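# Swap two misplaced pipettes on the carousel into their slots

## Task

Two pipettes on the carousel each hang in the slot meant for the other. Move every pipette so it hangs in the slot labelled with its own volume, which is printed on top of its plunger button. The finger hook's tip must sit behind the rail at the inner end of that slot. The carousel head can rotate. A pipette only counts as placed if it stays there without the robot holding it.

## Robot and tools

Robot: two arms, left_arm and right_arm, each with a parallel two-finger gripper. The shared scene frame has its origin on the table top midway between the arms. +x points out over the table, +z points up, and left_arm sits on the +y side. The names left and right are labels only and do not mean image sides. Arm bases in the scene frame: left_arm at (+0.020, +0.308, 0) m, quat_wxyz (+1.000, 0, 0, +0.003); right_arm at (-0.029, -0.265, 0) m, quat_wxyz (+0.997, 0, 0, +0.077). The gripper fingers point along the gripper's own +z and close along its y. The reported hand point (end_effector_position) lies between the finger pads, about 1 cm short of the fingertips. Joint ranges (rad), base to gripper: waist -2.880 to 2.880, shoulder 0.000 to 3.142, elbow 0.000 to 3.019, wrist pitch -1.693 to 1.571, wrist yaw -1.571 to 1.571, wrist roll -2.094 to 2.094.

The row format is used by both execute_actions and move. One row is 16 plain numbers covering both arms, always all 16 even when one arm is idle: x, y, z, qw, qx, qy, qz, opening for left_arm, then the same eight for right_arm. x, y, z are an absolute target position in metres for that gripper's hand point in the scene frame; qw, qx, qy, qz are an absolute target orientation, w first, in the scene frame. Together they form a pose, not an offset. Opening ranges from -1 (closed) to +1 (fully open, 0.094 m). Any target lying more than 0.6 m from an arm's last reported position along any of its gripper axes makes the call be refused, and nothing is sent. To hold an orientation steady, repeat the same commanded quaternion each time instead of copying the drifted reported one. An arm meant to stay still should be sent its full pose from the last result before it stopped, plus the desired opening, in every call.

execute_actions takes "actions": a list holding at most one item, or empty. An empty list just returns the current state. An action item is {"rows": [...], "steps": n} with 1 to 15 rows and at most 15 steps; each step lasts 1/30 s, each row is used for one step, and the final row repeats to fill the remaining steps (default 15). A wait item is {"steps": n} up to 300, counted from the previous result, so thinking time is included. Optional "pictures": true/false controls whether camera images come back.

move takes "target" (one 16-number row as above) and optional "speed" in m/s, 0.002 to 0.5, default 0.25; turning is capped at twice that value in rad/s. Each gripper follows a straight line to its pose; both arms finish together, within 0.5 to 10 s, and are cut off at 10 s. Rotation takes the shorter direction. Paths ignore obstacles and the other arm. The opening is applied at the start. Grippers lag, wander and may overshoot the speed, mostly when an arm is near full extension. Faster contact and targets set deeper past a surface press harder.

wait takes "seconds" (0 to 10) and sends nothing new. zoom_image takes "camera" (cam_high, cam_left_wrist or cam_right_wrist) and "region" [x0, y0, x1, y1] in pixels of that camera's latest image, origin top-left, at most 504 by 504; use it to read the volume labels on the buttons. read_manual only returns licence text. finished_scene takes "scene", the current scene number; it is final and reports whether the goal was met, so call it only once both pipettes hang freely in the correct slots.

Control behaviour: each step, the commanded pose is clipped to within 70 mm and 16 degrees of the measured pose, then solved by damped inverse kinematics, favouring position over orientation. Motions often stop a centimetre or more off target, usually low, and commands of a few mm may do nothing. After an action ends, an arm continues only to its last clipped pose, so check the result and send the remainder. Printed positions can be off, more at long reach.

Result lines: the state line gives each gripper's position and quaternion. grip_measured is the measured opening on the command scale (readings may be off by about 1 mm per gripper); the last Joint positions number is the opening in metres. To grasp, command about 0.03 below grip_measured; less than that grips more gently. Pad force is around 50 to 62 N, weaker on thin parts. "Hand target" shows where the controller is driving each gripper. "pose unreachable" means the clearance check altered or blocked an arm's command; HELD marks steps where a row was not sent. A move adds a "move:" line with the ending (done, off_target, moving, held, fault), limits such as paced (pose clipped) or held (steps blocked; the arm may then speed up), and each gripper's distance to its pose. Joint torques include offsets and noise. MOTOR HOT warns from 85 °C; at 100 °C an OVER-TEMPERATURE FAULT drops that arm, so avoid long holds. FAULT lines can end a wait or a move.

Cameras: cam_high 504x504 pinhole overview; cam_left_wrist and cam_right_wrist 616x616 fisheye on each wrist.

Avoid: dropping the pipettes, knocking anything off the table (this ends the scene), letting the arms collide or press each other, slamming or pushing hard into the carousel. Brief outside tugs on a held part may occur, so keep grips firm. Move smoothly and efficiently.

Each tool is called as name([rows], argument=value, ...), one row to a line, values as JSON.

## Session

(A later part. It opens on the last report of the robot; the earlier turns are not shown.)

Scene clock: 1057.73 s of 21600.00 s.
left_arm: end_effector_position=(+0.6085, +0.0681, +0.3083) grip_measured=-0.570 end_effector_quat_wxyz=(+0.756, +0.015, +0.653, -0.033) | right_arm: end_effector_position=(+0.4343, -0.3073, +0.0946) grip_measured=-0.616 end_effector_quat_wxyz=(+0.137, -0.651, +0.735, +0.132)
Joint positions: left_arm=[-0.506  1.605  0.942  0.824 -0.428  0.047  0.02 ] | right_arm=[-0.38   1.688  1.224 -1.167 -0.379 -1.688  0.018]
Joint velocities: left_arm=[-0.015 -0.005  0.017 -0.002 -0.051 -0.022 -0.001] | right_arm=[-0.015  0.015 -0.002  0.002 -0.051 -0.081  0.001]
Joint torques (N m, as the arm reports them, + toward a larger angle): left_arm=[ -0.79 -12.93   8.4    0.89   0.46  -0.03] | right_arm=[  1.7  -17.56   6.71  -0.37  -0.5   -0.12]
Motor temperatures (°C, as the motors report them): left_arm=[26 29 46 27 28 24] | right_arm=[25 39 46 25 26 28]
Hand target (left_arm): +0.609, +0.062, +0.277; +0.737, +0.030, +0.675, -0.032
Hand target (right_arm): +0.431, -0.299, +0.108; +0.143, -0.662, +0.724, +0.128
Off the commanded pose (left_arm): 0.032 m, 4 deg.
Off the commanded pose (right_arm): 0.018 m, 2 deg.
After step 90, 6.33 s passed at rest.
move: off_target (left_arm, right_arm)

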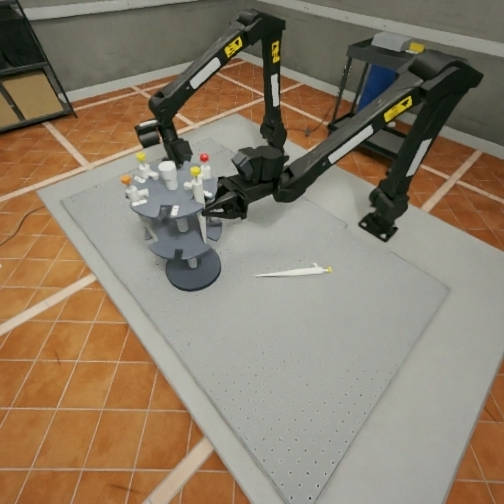

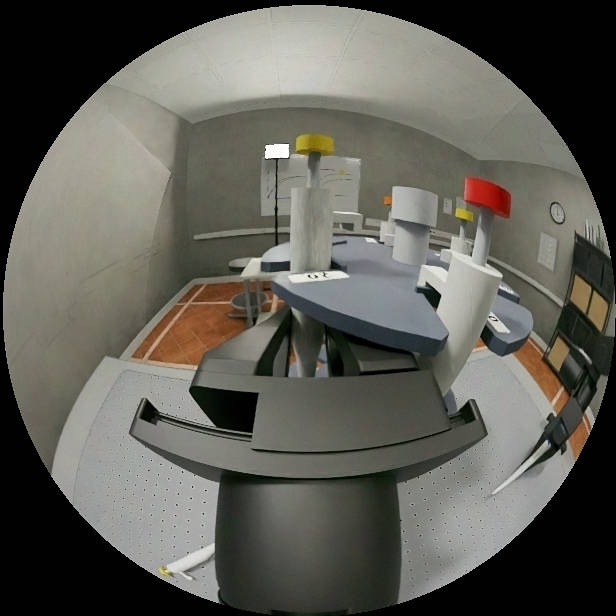

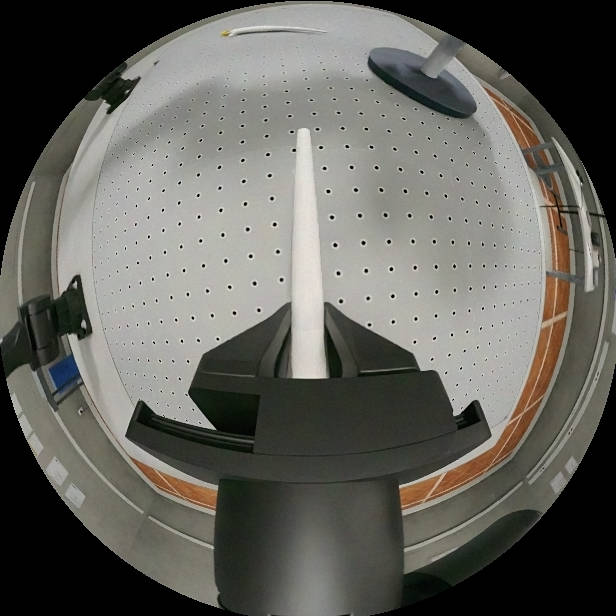

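move(target=[0.604,0.073,0.277,0.7366,0.0295,0.6750,-0.0322,-0.6, 0.43,-0.30,0.03,0.1407,-0.6632,0.7237,0.1289,-0.638], speed=0.03)

zoom_image(camera="cam_high", region=[130, 140, 270, 260])

zoom_image(camera="cam_left_wrist", region=[250, 180, 530, 400])

Scene clock: 1080.80 s of 21600.00 s.
left_arm: end_effector_position=(+0.6038, +0.0691, +0.2933) grip_measured=-0.570 end_effector_quat_wxyz=(+0.748, +0.027, +0.662, -0.036) | right_arm: end_effector_position=(+0.4300, -0.3063, +0.0396) grip_measured=-0.616 end_effector_quat_wxyz=(+0.142, -0.655, +0.732, +0.126)
Joint positions: left_arm=[-0.502  1.605  0.913  0.824 -0.404  0.045  0.02 ] | right_arm=[-0.38   1.744  1.134 -1.005 -0.379 -1.695  0.018]
Joint velocities: left_arm=[-0.024  0.005  0.002 -0.032 -0.037 -0.007 -0.   ] | right_arm=[-0.005 -0.005  0.012  0.007 -0.066  0.037 -0.   ]
Joint torques (N m, as the arm reports them, + toward a larger angle): left_arm=[ -0.09 -14.87   8.51   1.2    0.12  -0.01] | right_arm=[  1.23 -13.24   6.15   1.24  -0.39  -0.12]
Motor temperatures (°C, as the motors report them): left_arm=[26 29 45 27 28 24] | right_arm=[25 38 44 25 26 28]
Hand target (left_arm): +0.604, +0.073, +0.277; +0.737, +0.030, +0.675, -0.032
Hand target (right_arm): +0.431, -0.300, +0.030; +0.141, -0.663, +0.724, +0.129
Off the commanded pose (left_arm): 0.017 m, 2 deg.
Off the commanded pose (right_arm): 0.011 m, 1 deg.
After step 90, 17.60 s passed at rest.
move: off_target (left_arm, right_arm)

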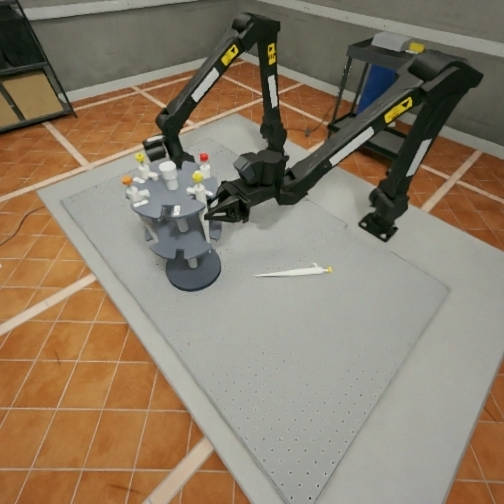

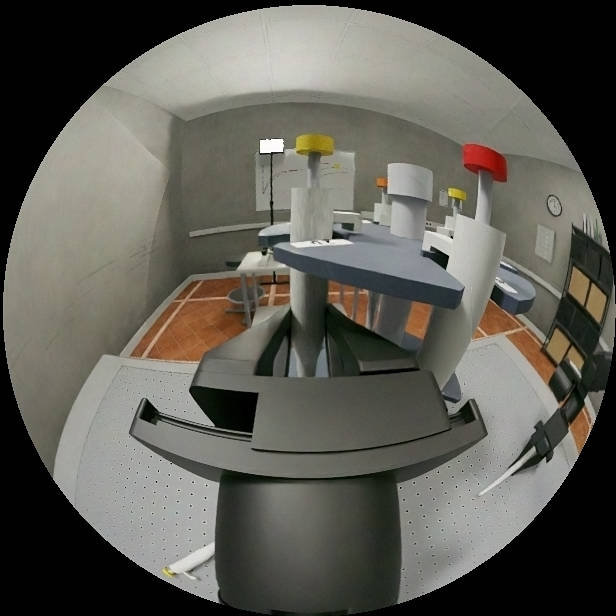

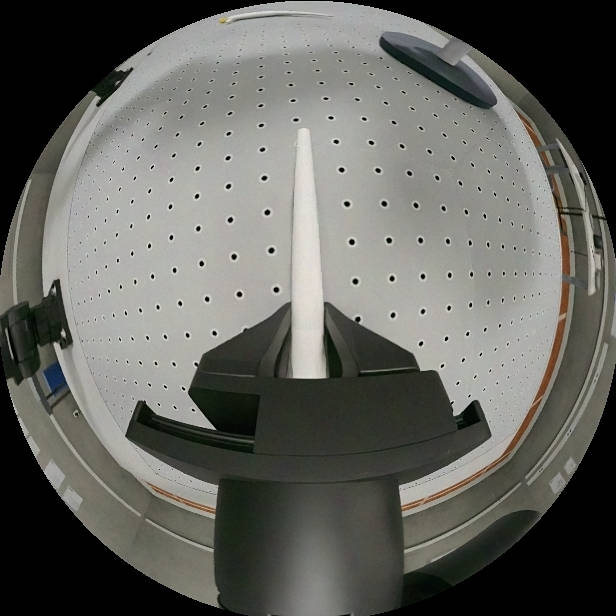

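Region (130, 140, 270, 260) of cam_high's 504x504 image, scaled by 3.600, with more detail than that image has; it fills the top 432 rows of this view, and the rest is white.

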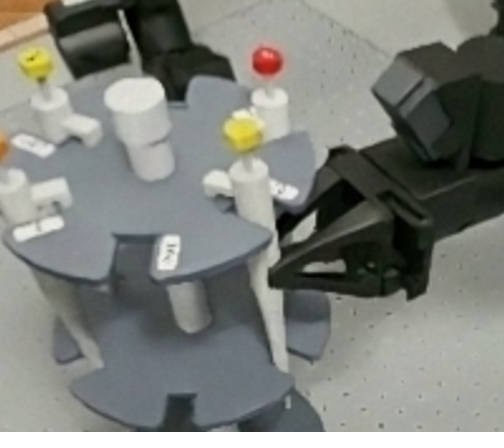

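Region (250, 180, 530, 400) of cam_left_wrist's 616x616 image, scaled by 1.800, with more detail than that image has; it fills the top 396 rows of this view, and the rest is white.

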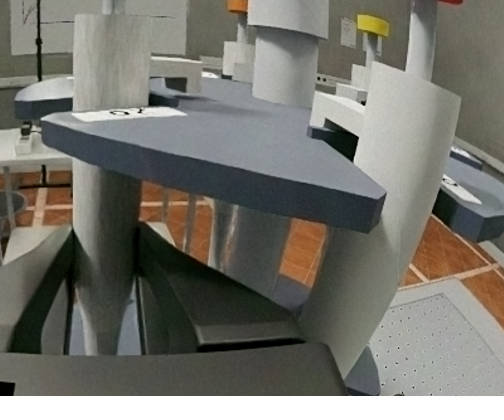

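execute_actions([
  {"rows": [[0.604,0.071,0.285,0.7366,0.0295,0.6750,-0.0322,-0.53, 0.43,-0.30,0.022,0.1407,-0.6632,0.7237,0.1289,-0.638]], "steps": 15},
], pictures=false)

execute_actions([
  {"rows": [[0.604,0.071,0.285,0.7366,0.0295,0.6750,-0.0322,-0.3, 0.43,-0.30,0.016,0.1407,-0.6632,0.7237,0.1289,-0.638]], "steps": 15},
])

zoom_image(camera="cam_high", region=[130, 140, 270, 260])

Scene clock: 1084.93 s of 21600.00 s.
left_arm: end_effector_position=(+0.6042, +0.0688, +0.2893) grip_measured=-0.532 end_effector_quat_wxyz=(+0.743, +0.030, +0.668, -0.033) | right_arm: end_effector_position=(+0.4305, -0.3064, +0.0334) grip_measured=-0.616 end_effector_quat_wxyz=(+0.143, -0.656, +0.731, +0.124)
Joint positions: left_arm=[-0.502  1.605  0.913  0.806 -0.404  0.045  0.022] | right_arm=[-0.38   1.753  1.127 -0.985 -0.379 -1.697  0.018]
Joint velocities: left_arm=[-0.015  0.005  0.002  0.002  0.022 -0.051  0.   ] | right_arm=[-0.005 -0.015 -0.007  0.007  0.007 -0.007 -0.001]
Joint torques (N m, as the arm reports them, + toward a larger angle): left_arm=[ -0.65 -16.72   9.41   0.89  -0.01  -0.03] | right_arm=[  1.58 -12.6    5.95   1.35  -0.4   -0.07]
Motor temperatures (°C, as the motors report them): left_arm=[26 29 45 27 28 24] | right_arm=[25 37 43 25 26 28]
Hand target (left_arm): +0.604, +0.071, +0.285; +0.737, +0.030, +0.675, -0.032
Hand target (right_arm): +0.430, -0.300, +0.022; +0.141, -0.663, +0.724, +0.129
Off the commanded pose (left_arm): 0.005 m, 1 deg.
Off the commanded pose (right_arm): 0.013 m, 1 deg.
Steps of this call (steps 1 to 90: nothing new was sent; then 0.63 s passed at rest; steps 91 to 105: all 15 steps of this action). Readings (end_effector_position):
91: left_arm (+0.6039, +0.0690, +0.2926) | right_arm (+0.4301, -0.3063, +0.0391)
92: left_arm (+0.6040, +0.0689, +0.2912) | right_arm (+0.4309, -0.3065, +0.0384)
94: left_arm (+0.6042, +0.0688, +0.2895) | right_arm (+0.4309, -0.3065, +0.0361)
98: left_arm (+0.6042, +0.0688, +0.2893) | right_arm (+0.4305, -0.3064, +0.0334)
105: the state above

Scene clock: 1085.43 s of 21600.00 s.
left_arm: end_effector_position=(+0.6042, +0.0688, +0.2893) grip_measured=-0.302 end_effector_quat_wxyz=(+0.743, +0.030, +0.668, -0.033) | right_arm: end_effector_position=(+0.4321, -0.3067, +0.0330) grip_measured=-0.616 end_effector_quat_wxyz=(+0.146, -0.656, +0.730, +0.121)
Joint positions: left_arm=[-0.502  1.605  0.913  0.806 -0.404  0.045  0.033] | right_arm=[-0.38   1.753  1.126 -0.976 -0.38  -1.697  0.018]
Joint velocities: left_arm=[-0.005  0.005 -0.017  0.002  0.007 -0.037 -0.002] | right_arm=[ 0.005 -0.005 -0.017 -0.007  0.022  0.022  0.001]
Joint torques (N m, as the arm reports them, + toward a larger angle): left_arm=[ -0.07 -16.23   9.53   0.87  -0.02  -0.04] | right_arm=[  1.67 -12.12   5.52   1.59  -0.39  -0.12]
Motor temperatures (°C, as the motors report them): left_arm=[26 29 45 27 28 24] | right_arm=[25 37 43 25 26 28]
Hand target (left_arm): +0.604, +0.071, +0.285; +0.737, +0.030, +0.675, -0.032
Hand target (right_arm): +0.429, -0.300, +0.017; +0.141, -0.663, +0.724, +0.129
Off the commanded pose (left_arm): 0.005 m, 1 deg.
Off the commanded pose (right_arm): 0.018 m, 2 deg.
Steps of this call (steps 1 to 15: all 15 steps of this action). Readings (end_effector_position):
1: left_arm (+0.6042, +0.0688, +0.2893) | right_arm (+0.4306, -0.3064, +0.0332)
2: left_arm (+0.6042, +0.0688, +0.2893) | right_arm (+0.4311, -0.3065, +0.0331)
4: left_arm (+0.6042, +0.0688, +0.2893) | right_arm (+0.4319, -0.3067, +0.0330)
8: left_arm (+0.6042, +0.0688, +0.2893) | right_arm (+0.4321, -0.3067, +0.0330)
15: the state above

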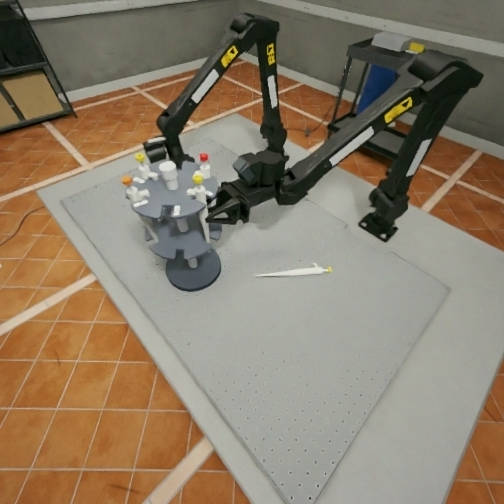

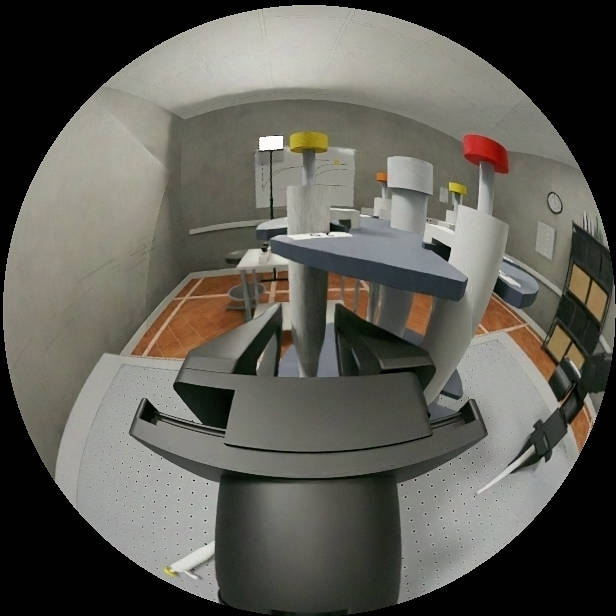

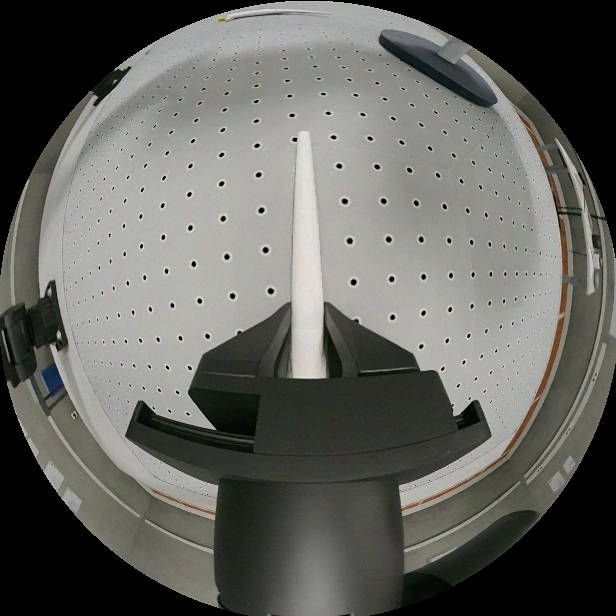

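Region (130, 140, 270, 260) of cam_high's 504x504 image, scaled by 3.600, with more detail than that image has; it fills the top 432 rows of this view, and the rest is white.

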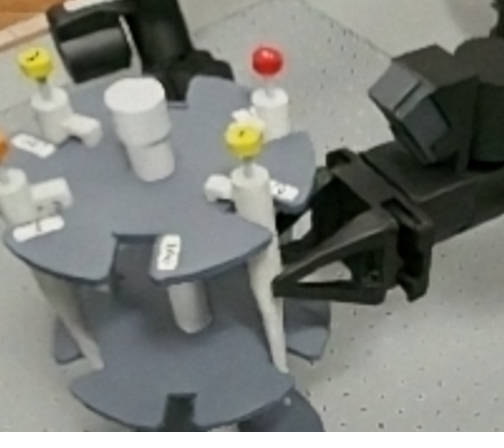

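execute_actions([
  {"rows": [[0.59,0.072,0.287,0.7366,0.0295,0.6750,-0.0322,-0.25, 0.43,-0.30,0.025,0.1407,-0.6632,0.7237,0.1289,-0.5],[0.59,0.072,0.287,0.7366,0.0295,0.6750,-0.0322,-0.25, 0.43,-0.30,0.025,0.1407,-0.6632,0.7237,0.1289,-0.5],[0.59,0.072,0.287,0.7366,0.0295,0.6750,-0.0322,-0.25, 0.43,-0.30,0.025,0.1407,-0.6632,0.7237,0.1289,-0.5],[0.59,0.072,0.287,0.7366,0.0295,0.6750,-0.0322,-0.25, 0.43,-0.30,0.025,0.1407,-0.6632,0.7237,0.1289,-0.5],[0.59,0.072,0.287,0.7366,0.0295,0.6750,-0.0322,-0.25, 0.43,-0.30,0.025,0.1407,-0.6632,0.7237,0.1289,-0.5],[0.59,0.072,0.287,0.7366,0.0295,0.6750,-0.0322,-0.25, 0.43,-0.30,0.025,0.1407,-0.6632,0.7237,0.1289,-0.5],[0.59,0.072,0.287,0.7366,0.0295,0.6750,-0.0322,-0.25, 0.43,-0.30,0.025,0.1407,-0.6632,0.7237,0.1289,-0.2]], "steps": 15},
], pictures=false)

move(target=[0.50,0.082,0.29,0.7366,0.0295,0.6750,-0.0322,-0.25, 0.42,-0.31,0.14,0.1407,-0.6632,0.7237,0.1289,0.0], speed=0.07)

Scene clock: 1115.50 s of 21600.00 s.
left_arm: end_effector_position=(+0.5957, +0.0747, +0.2935) grip_measured=-0.252 end_effector_quat_wxyz=(+0.744, +0.026, +0.667, -0.031) | right_arm: end_effector_position=(+0.4321, -0.3066, +0.0331) grip_measured=-0.202 end_effector_quat_wxyz=(+0.146, -0.656, +0.730, +0.121)
Joint positions: left_arm=[-0.502  1.576  0.888  0.806 -0.412  0.045  0.035] | right_arm=[-0.38   1.753  1.126 -0.976 -0.38  -1.697  0.038]
Joint velocities: left_arm=[-0.005 -0.024  0.002  0.002  0.007  0.037 -0.   ] | right_arm=[ 0.005  0.005  0.002  0.012  0.037 -0.037 -0.   ]
Joint torques (N m, as the arm reports them, + toward a larger angle): left_arm=[ -1.8  -16.1    8.53   1.11  -0.09   0.  ] | right_arm=[  1.56 -13.09   6.09   0.54  -0.35  -0.12]
Motor temperatures (°C, as the motors report them): left_arm=[26 29 45 27 27 24] | right_arm=[25 36 42 25 26 28]
Hand target (left_arm): +0.590, +0.072, +0.287; +0.737, +0.030, +0.675, -0.032
Hand target (right_arm): +0.430, -0.300, +0.025; +0.141, -0.663, +0.724, +0.129
Off the commanded pose (left_arm): 0.009 m, 1 deg.
Off the commanded pose (right_arm): 0.011 m, 2 deg.
Steps of this call (steps 1 to 90: nothing new was sent; then 26.57 s passed at rest; steps 91 to 105: all 15 steps of this action). Readings (end_effector_position):
91: left_arm (+0.6036, +0.0697, +0.2890) | right_arm (+0.4321, -0.3066, +0.0331)
92: left_arm (+0.6020, +0.0708, +0.2884) | right_arm (+0.4321, -0.3066, +0.0331)
94: left_arm (+0.5984, +0.0732, +0.2884) | right_arm (+0.4321, -0.3066, +0.0331)
98: left_arm (+0.5960, +0.0746, +0.2924) | right_arm (+0.4321, -0.3066, +0.0331)
105: the state above

Scene clock: 1117.63 s of 21600.00 s.
left_arm: end_effector_position=(+0.5061, +0.0838, +0.2945) grip_measured=-0.252 end_effector_quat_wxyz=(+0.740, +0.025, +0.672, -0.033) | right_arm: end_effector_position=(+0.4029, -0.2999, +0.1137) grip_measured=-0.002 end_effector_quat_wxyz=(+0.124, -0.658, +0.726, +0.154)
Joint positions: left_arm=[-0.594  1.368  0.671  0.806 -0.502  0.045  0.035] | right_arm=[-0.38   1.623  1.192 -1.258 -0.38  -1.722  0.047]
Joint velocities: left_arm=[-0.015 -0.015  0.002  0.017  0.022 -0.007  0.   ] | right_arm=[-0.005  0.005 -0.007  0.017 -0.022 -0.037  0.001]
Joint torques (N m, as the arm reports them, + toward a larger angle): left_arm=[ -1.18 -11.92   8.37   1.6   -0.11   0.06] | right_arm=[ -0.28 -15.4   10.64  -0.52  -0.27  -0.09]
Motor temperatures (°C, as the motors report them): left_arm=[26 29 45 27 27 24] | right_arm=[25 36 42 25 26 28]
Hand target (left_arm): +0.500, +0.083, +0.290; +0.736, +0.029, +0.675, -0.032
Hand target (right_arm): +0.418, -0.309, +0.140; +0.141, -0.663, +0.724, +0.129
Off the commanded pose (left_arm): 0.008 m, 1 deg.
Off the commanded pose (right_arm): 0.033 m, 4 deg.
move: off_target (right_arm)

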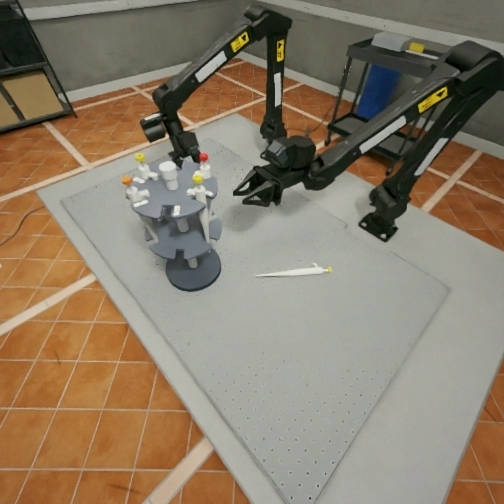

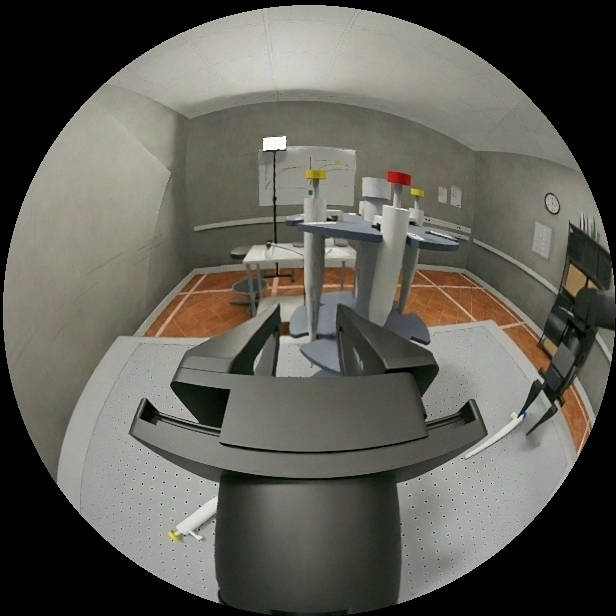

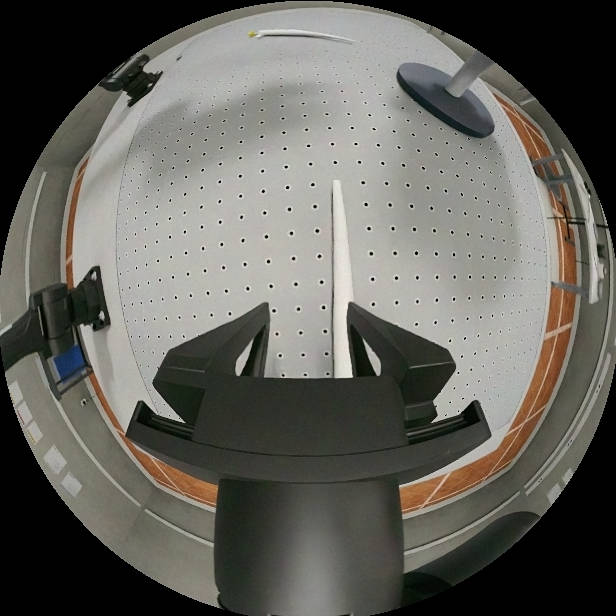

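move(target=[0.395,0.242,0.13,0.0827,0.3161,0.9447,-0.0277,0.1, 0.41,-0.31,0.15,0.0872,0.0,0.9962,0.0,0.0], speed=0.25)

move(target=[0.395,0.242,0.11,0.0827,0.3161,0.9447,-0.0277,0.1, 0.405,-0.315,0.125,0.1584,0.7413,0.6467,0.0829,0.0], speed=0.25)

Scene clock: 1125.20 s of 21600.00 s.
left_arm: end_effector_position=(+0.3796, +0.2424, +0.1132) grip_measured=+0.098 end_effector_quat_wxyz=(+0.070, +0.321, +0.944, -0.026) | right_arm: end_effector_position=(+0.4047, -0.3154, +0.1340) grip_measured=-0.001 end_effector_quat_wxyz=(+0.069, -0.001, +0.998, +0.003)
Joint positions: left_arm=[-0.15   1.298  0.875 -1.019  0.076  0.507  0.052] | right_arm=[-0.277  1.459  1.092 -1.068 -0.022 -0.124  0.047]
Joint velocities: left_arm=[-0.005 -0.015 -0.007  0.007 -0.11  -0.022  0.   ] | right_arm=[-0.005  0.005 -0.007 -0.002 -0.007 -0.022  0.001]
Joint torques (N m, as the arm reports them, + toward a larger angle): left_arm=[ 0.02 -8.83 15.09 -0.2  -0.02  0.08] | right_arm=[  2.01 -14.16   8.58   0.89   0.1    0.18]
Motor temperatures (°C, as the motors report them): left_arm=[26 29 45 27 27 24] | right_arm=[25 36 43 25 26 28]
Hand target (left_arm): +0.398, +0.243, +0.129; +0.082, +0.322, +0.943, -0.022
Hand target (right_arm): +0.409, -0.310, +0.149; +0.085, -0.001, +0.996, -0.000
Off the commanded pose (left_arm): 0.023 m, 2 deg.
Off the commanded pose (right_arm): 0.018 m, 2 deg.
After step 90, 0.83 s passed at rest.
move: off_target (left_arm, right_arm)

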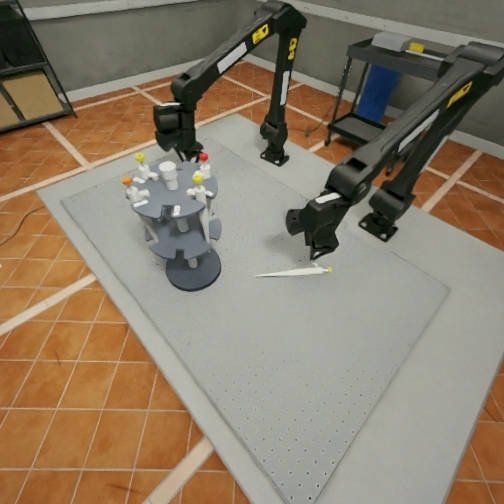

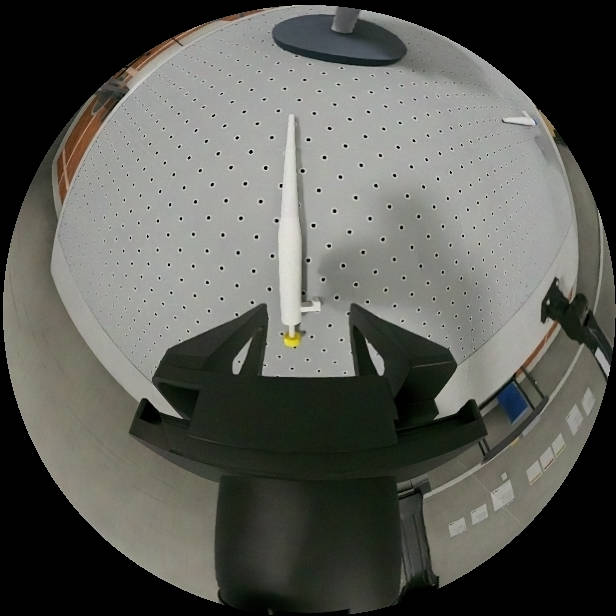

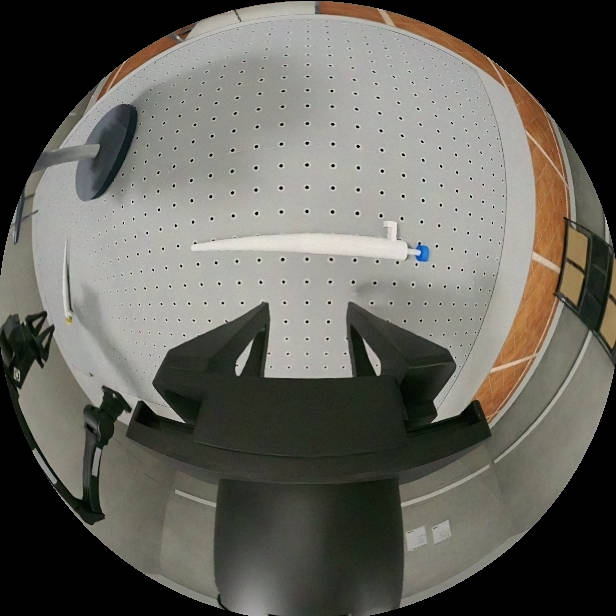

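Scene clock: 1129.20 s of 21600.00 s.
left_arm: end_effector_position=(+0.3844, +0.2407, +0.1108) grip_measured=+0.098 end_effector_quat_wxyz=(+0.076, +0.321, +0.944, -0.028) | right_arm: end_effector_position=(+0.4027, -0.3209, +0.1157) grip_measured=-0.001 end_effector_quat_wxyz=(+0.145, +0.743, +0.650, +0.069)
Joint positions: left_arm=[-0.15   1.307  0.875 -0.998  0.082  0.507  0.052] | right_arm=[-0.242  1.381  0.932 -0.815  0.1    1.601  0.047]
Joint velocities: left_arm=[-0.005 -0.005  0.002  0.007 -0.022 -0.066  0.   ] | right_arm=[-0.005  0.015 -0.007 -0.002  0.007  0.007  0.   ]
Joint torques (N m, as the arm reports them, + toward a larger angle): left_arm=[-0.07 -8.06 11.29  1.02  0.15  0.02] | right_arm=[  1.78 -12.63   7.07   2.3    0.26   0.09]
Motor temperatures (°C, as the motors report them): left_arm=[26 29 45 27 27 24] | right_arm=[25 36 43 25 26 28]
Hand target (left_arm): +0.395, +0.242, +0.110; +0.083, +0.316, +0.945, -0.028
Hand target (right_arm): +0.405, -0.315, +0.124; +0.158, +0.741, +0.647, +0.082
Off the commanded pose (left_arm): 0.011 m, 1 deg.
Off the commanded pose (right_arm): 0.011 m, 2 deg.
move: off_target (left_arm, right_arm)

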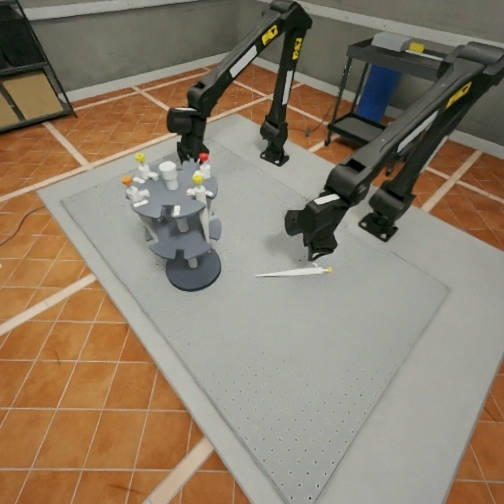

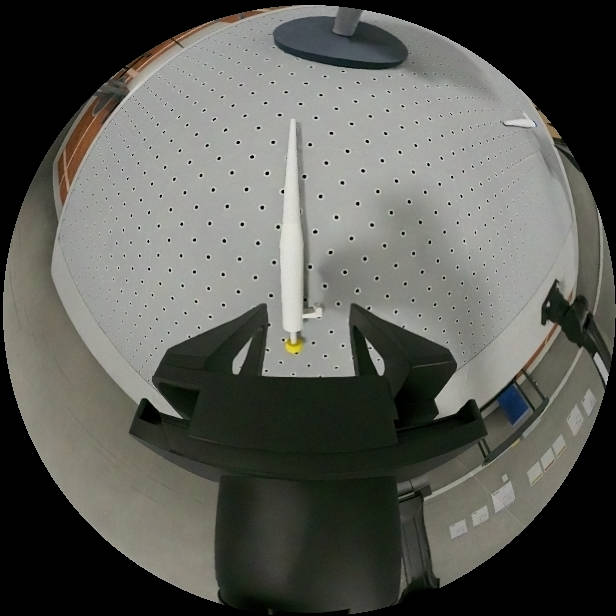

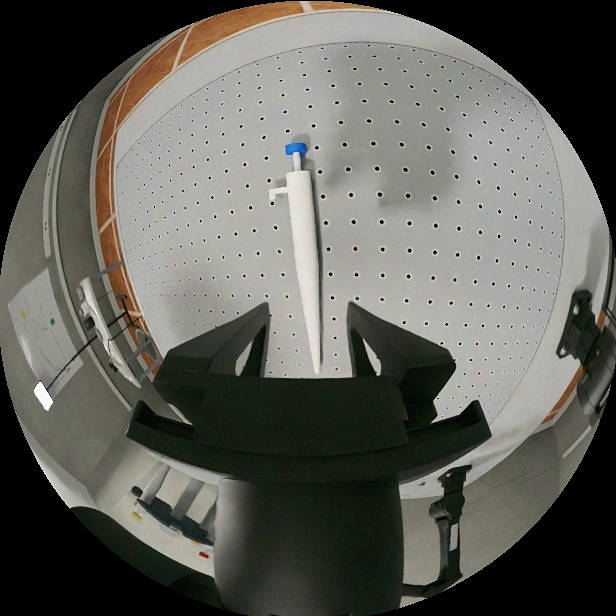

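move(target=[0.425,0.236,0.05,0.0827,0.3161,0.9447,-0.0277,0.1, 0.425,-0.328,0.05,0.1546,0.7124,0.6784,0.0897,0.0], speed=0.06)

Scene clock: 1137.27 s of 21600.00 s.
left_arm: end_effector_position=(+0.4193, +0.2356, +0.0543) grip_measured=+0.098 end_effector_quat_wxyz=(+0.080, +0.321, +0.943, -0.027) | right_arm: end_effector_position=(+0.4258, -0.3220, +0.0591) grip_measured=-0.001 end_effector_quat_wxyz=(+0.156, +0.712, +0.678, +0.091)
Joint positions: left_arm=[-0.15   1.479  0.875 -0.819  0.082  0.507  0.052] | right_arm=[-0.253  1.5    0.874 -0.586  0.064  1.508  0.047]
Joint velocities: left_arm=[-0.015  0.005  0.007  0.002  0.007 -0.051  0.   ] | right_arm=[-0.005 -0.015 -0.007 -0.017  0.037 -0.051 -0.   ]
Joint torques (N m, as the arm reports them, + toward a larger angle): left_arm=[ -0.49 -10.5    9.6    1.03   0.11  -0.04] | right_arm=[-0.23 -9.67  6.43  2.44 -0.08 -0.15]
Motor temperatures (°C, as the motors report them): left_arm=[26 29 45 27 27 24] | right_arm=[25 35 43 25 26 28]
Hand target (left_arm): +0.425, +0.236, +0.050; +0.083, +0.316, +0.945, -0.028
Hand target (right_arm): +0.426, -0.328, +0.050; +0.155, +0.712, +0.678, +0.090
Off the commanded pose (left_arm): 0.007 m, 1 deg.
Off the commanded pose (right_arm): 0.011 m, 0 deg.
After step 90, 3.50 s passed at rest.
move: off_target (right_arm)

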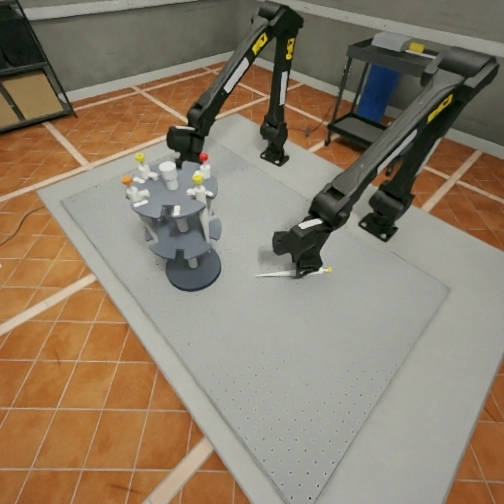

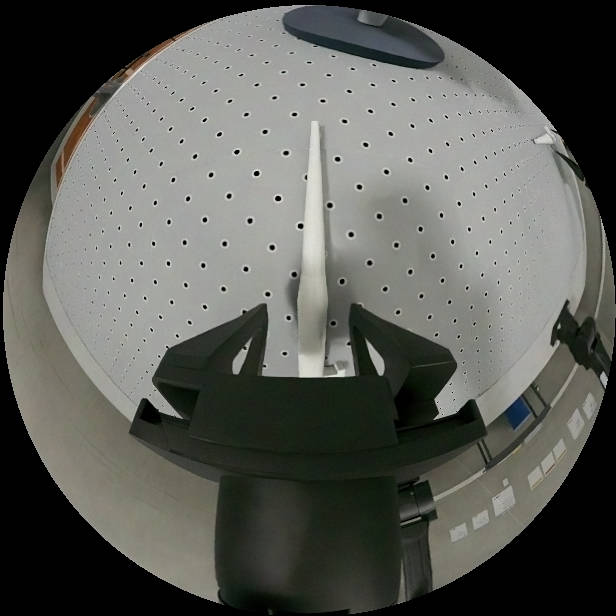

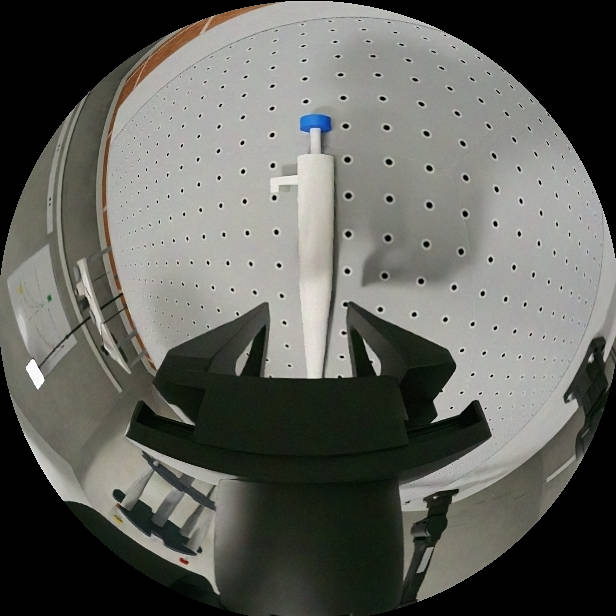

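move(target=[0.427,0.233,0.022,0.0827,0.3161,0.9447,-0.0277,0.1, 0.430,-0.350,0.03,0.1546,0.7124,0.6784,0.0897,0.0], speed=0.03)

Scene clock: 1144.17 s of 21600.00 s.
left_arm: end_effector_position=(+0.4322, +0.2338, +0.0359) grip_measured=+0.098 end_effector_quat_wxyz=(+0.093, +0.319, +0.943, -0.025) | right_arm: end_effector_position=(+0.4321, -0.3441, +0.0412) grip_measured=-0.001 end_effector_quat_wxyz=(+0.158, +0.712, +0.678, +0.093)
Joint positions: left_arm=[-0.15   1.529  0.869 -0.737  0.082  0.502  0.052] | right_arm=[-0.306  1.552  0.874 -0.526  0.045  1.459  0.047]
Joint velocities: left_arm=[-0.005  0.015  0.007 -0.012  0.007  0.037 -0.   ] | right_arm=[-0.005  0.005 -0.007  0.002  0.037 -0.066 -0.001]
Joint torques (N m, as the arm reports them, + toward a larger angle): left_arm=[ -1.18 -10.58   7.09   1.03   0.09  -0.05] | right_arm=[-0.24 -9.66  6.14  2.43 -0.06 -0.15]
Motor temperatures (°C, as the motors report them): left_arm=[26 29 45 27 27 24] | right_arm=[25 35 43 25 26 28]
Hand target (left_arm): +0.427, +0.233, +0.023; +0.083, +0.316, +0.945, -0.028
Hand target (right_arm): +0.430, -0.350, +0.030; +0.155, +0.712, +0.679, +0.090
Off the commanded pose (left_arm): 0.015 m, 1 deg.
Off the commanded pose (right_arm): 0.013 m, 1 deg.
After step 90, 2.17 s passed at rest.
move: off_target (left_arm, right_arm)

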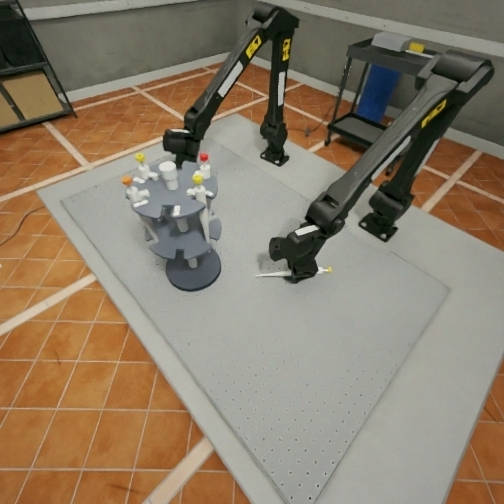

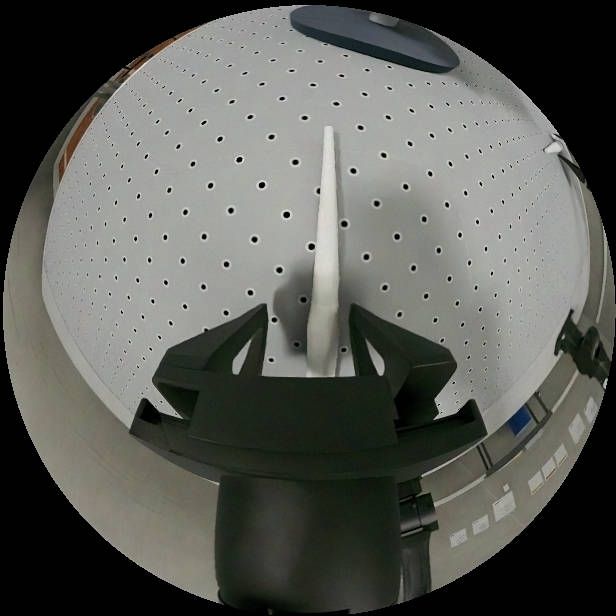

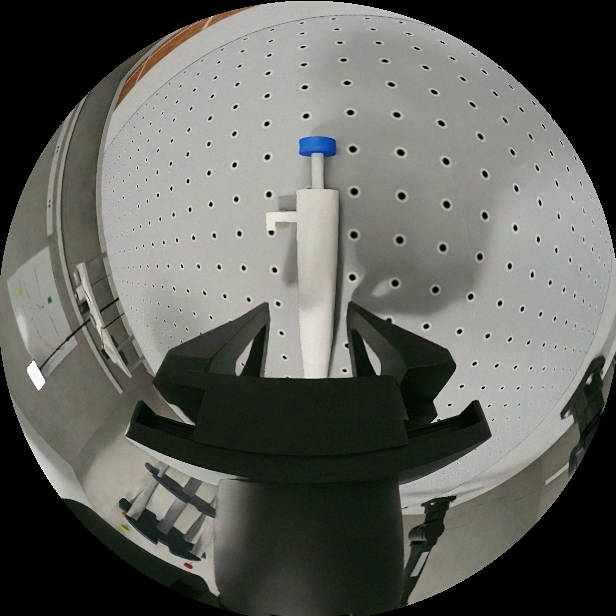

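move(target=[0.416,0.228,0.016,0.0827,0.3161,0.9447,-0.0277,0.1, 0.423,-0.348,0.016,0.1546,0.7124,0.6784,0.0897,0.0], speed=0.02)

Scene clock: 1148.47 s of 21600.00 s.
left_arm: end_effector_position=(+0.4217, +0.2310, +0.0257) grip_measured=+0.098 end_effector_quat_wxyz=(+0.089, +0.317, +0.944, -0.027) | right_arm: end_effector_position=(+0.4344, -0.3445, +0.0385) grip_measured=-0.001 end_effector_quat_wxyz=(+0.169, +0.710, +0.676, +0.102)
Joint positions: left_arm=[-0.161  1.529  0.836 -0.712  0.082  0.487  0.052] | right_arm=[-0.306  1.552  0.856 -0.479  0.045  1.458  0.047]
Joint velocities: left_arm=[ 0.005 -0.005  0.002 -0.007  0.022 -0.051  0.   ] | right_arm=[-0.005  0.005 -0.012 -0.007 -0.066 -0.022  0.   ]
Joint torques (N m, as the arm reports them, + toward a larger angle): left_arm=[ -1.55 -11.76   6.97   1.02   0.01  -0.1 ] | right_arm=[ 0.23 -9.03  4.83  2.41 -0.05 -0.14]
Motor temperatures (°C, as the motors report them): left_arm=[26 29 44 27 27 24] | right_arm=[25 35 42 25 26 28]
Hand target (left_arm): +0.416, +0.228, +0.016; +0.083, +0.316, +0.945, -0.028
Hand target (right_arm): +0.423, -0.348, +0.017; +0.154, +0.713, +0.678, +0.090
Off the commanded pose (left_arm): 0.012 m, 1 deg.
Off the commanded pose (right_arm): 0.026 m, 2 deg.
move: off_target (left_arm, right_arm)

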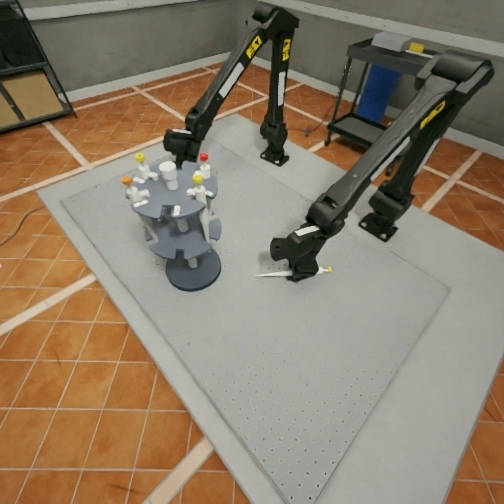

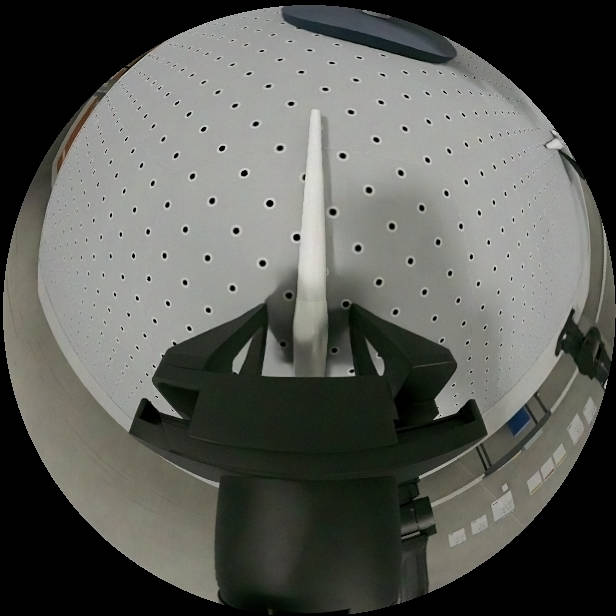

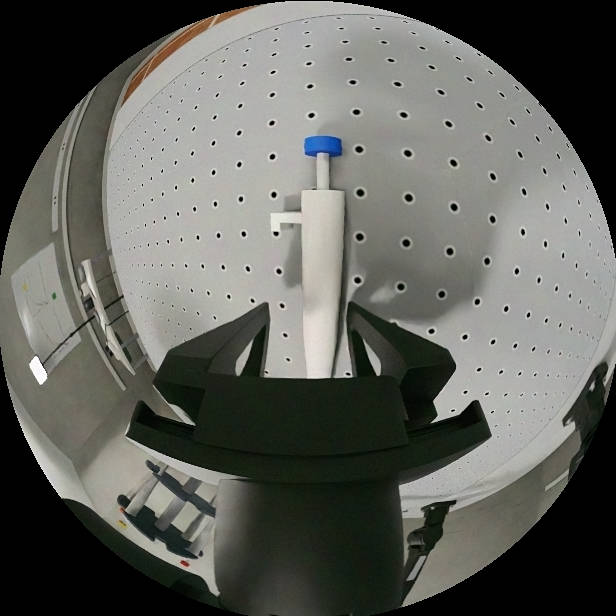

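move(target=[0.418,0.229,0.02,0.0827,0.3161,0.9447,-0.0277,-0.35, 0.426,-0.346,0.024,0.1546,0.7124,0.6784,0.0897,-0.3], speed=0.02)

move(target=[0.418,0.229,0.02,0.0827,0.3161,0.9447,-0.0277,-0.6, 0.426,-0.346,0.018,0.1546,0.7124,0.6784,0.0897,-0.45], speed=0.02)

Scene clock: 1152.90 s of 21600.00 s.
left_arm: end_effector_position=(+0.4217, +0.2310, +0.0257) grip_measured=-0.348 end_effector_quat_wxyz=(+0.088, +0.317, +0.944, -0.027) | right_arm: end_effector_position=(+0.4339, -0.3444, +0.0381) grip_measured=-0.298 end_effector_quat_wxyz=(+0.169, +0.710, +0.676, +0.101)
Joint positions: left_arm=[-0.161  1.529  0.836 -0.712  0.082  0.486  0.031] | right_arm=[-0.306  1.552  0.855 -0.479  0.045  1.458  0.033]
Joint velocities: left_arm=[-0.005 -0.005 -0.012 -0.007 -0.037 -0.051  0.001] | right_arm=[-0.005  0.005  0.007 -0.022 -0.037 -0.037  0.   ]
Joint torques (N m, as the arm reports them, + toward a larger angle): left_arm=[ -1.61 -12.14   7.93   0.64   0.02  -0.05] | right_arm=[ 0.22 -9.68  6.05  1.15  0.03 -0.1 ]
Motor temperatures (°C, as the motors report them): left_arm=[26 29 44 27 27 24] | right_arm=[25 35 42 25 26 28]
Hand target (left_arm): +0.418, +0.229, +0.020; +0.083, +0.316, +0.945, -0.028
Hand target (right_arm): +0.426, -0.346, +0.024; +0.154, +0.713, +0.678, +0.090
Off the commanded pose (left_arm): 0.007 m, 1 deg.
Off the commanded pose (right_arm): 0.016 m, 2 deg.
After step 90, 0.23 s passed at rest.
move: off_target (right_arm)

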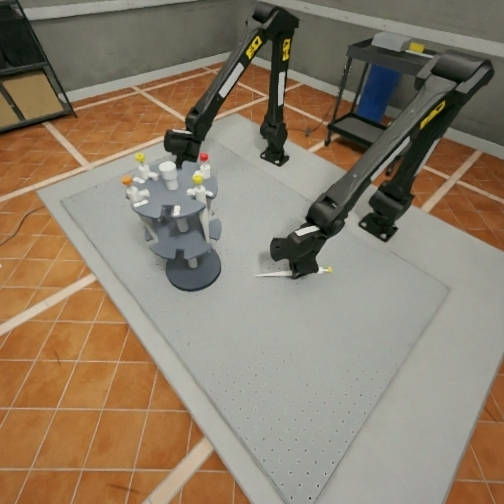

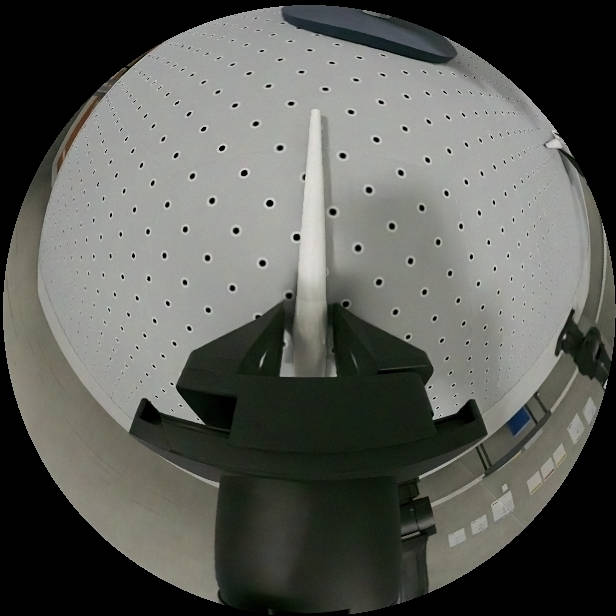

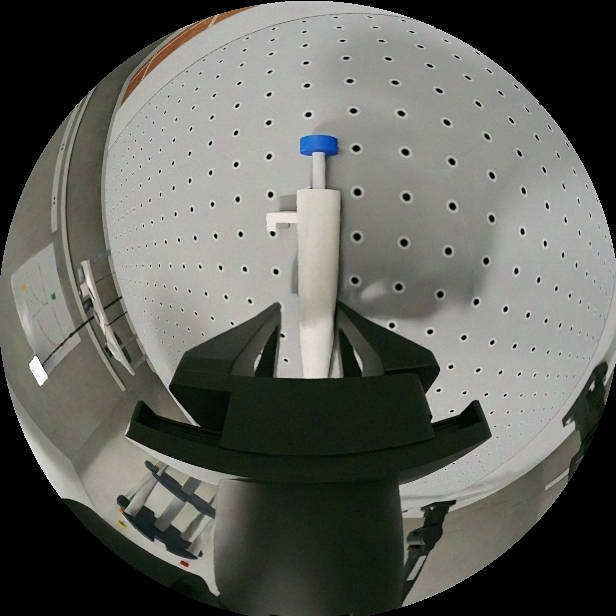

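Scene clock: 1154.20 s of 21600.00 s.
left_arm: end_effector_position=(+0.4217, +0.2311, +0.0257) grip_measured=-0.572 end_effector_quat_wxyz=(+0.088, +0.317, +0.944, -0.026) | right_arm: end_effector_position=(+0.4326, -0.3442, +0.0353) grip_measured=-0.449 end_effector_quat_wxyz=(+0.166, +0.710, +0.677, +0.099)
Joint positions: left_arm=[-0.161  1.529  0.836 -0.712  0.082  0.486  0.02 ] | right_arm=[-0.306  1.557  0.853 -0.479  0.045  1.458  0.026]
Joint velocities: left_arm=[ 0.005 -0.005 -0.002 -0.017 -0.007 -0.037 -0.   ] | right_arm=[-0.015 -0.005  0.007  0.007 -0.007 -0.037  0.001]
Joint torques (N m, as the arm reports them, + toward a larger angle): left_arm=[ -0.97 -12.01   7.87   0.58   0.06  -0.01] | right_arm=[ 0.48 -8.93  5.67  2.    0.03 -0.07]
Motor temperatures (°C, as the motors report them): left_arm=[26 29 44 27 27 24] | right_arm=[25 35 42 25 26 28]
Hand target (left_arm): +0.418, +0.229, +0.020; +0.083, +0.316, +0.945, -0.028
Hand target (right_arm): +0.426, -0.346, +0.019; +0.154, +0.713, +0.678, +0.090
Off the commanded pose (left_arm): 0.007 m, 1 deg.
Off the commanded pose (right_arm): 0.019 m, 2 deg.
move: off_target (right_arm)

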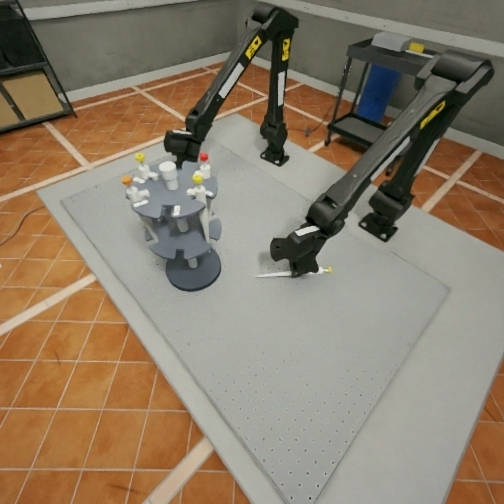

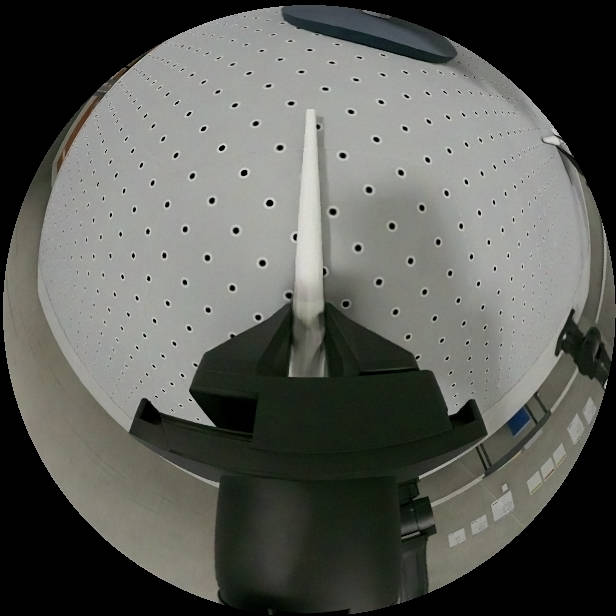

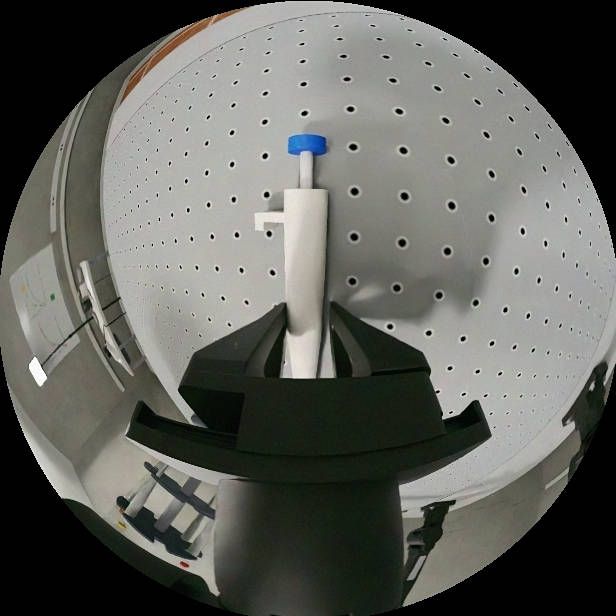

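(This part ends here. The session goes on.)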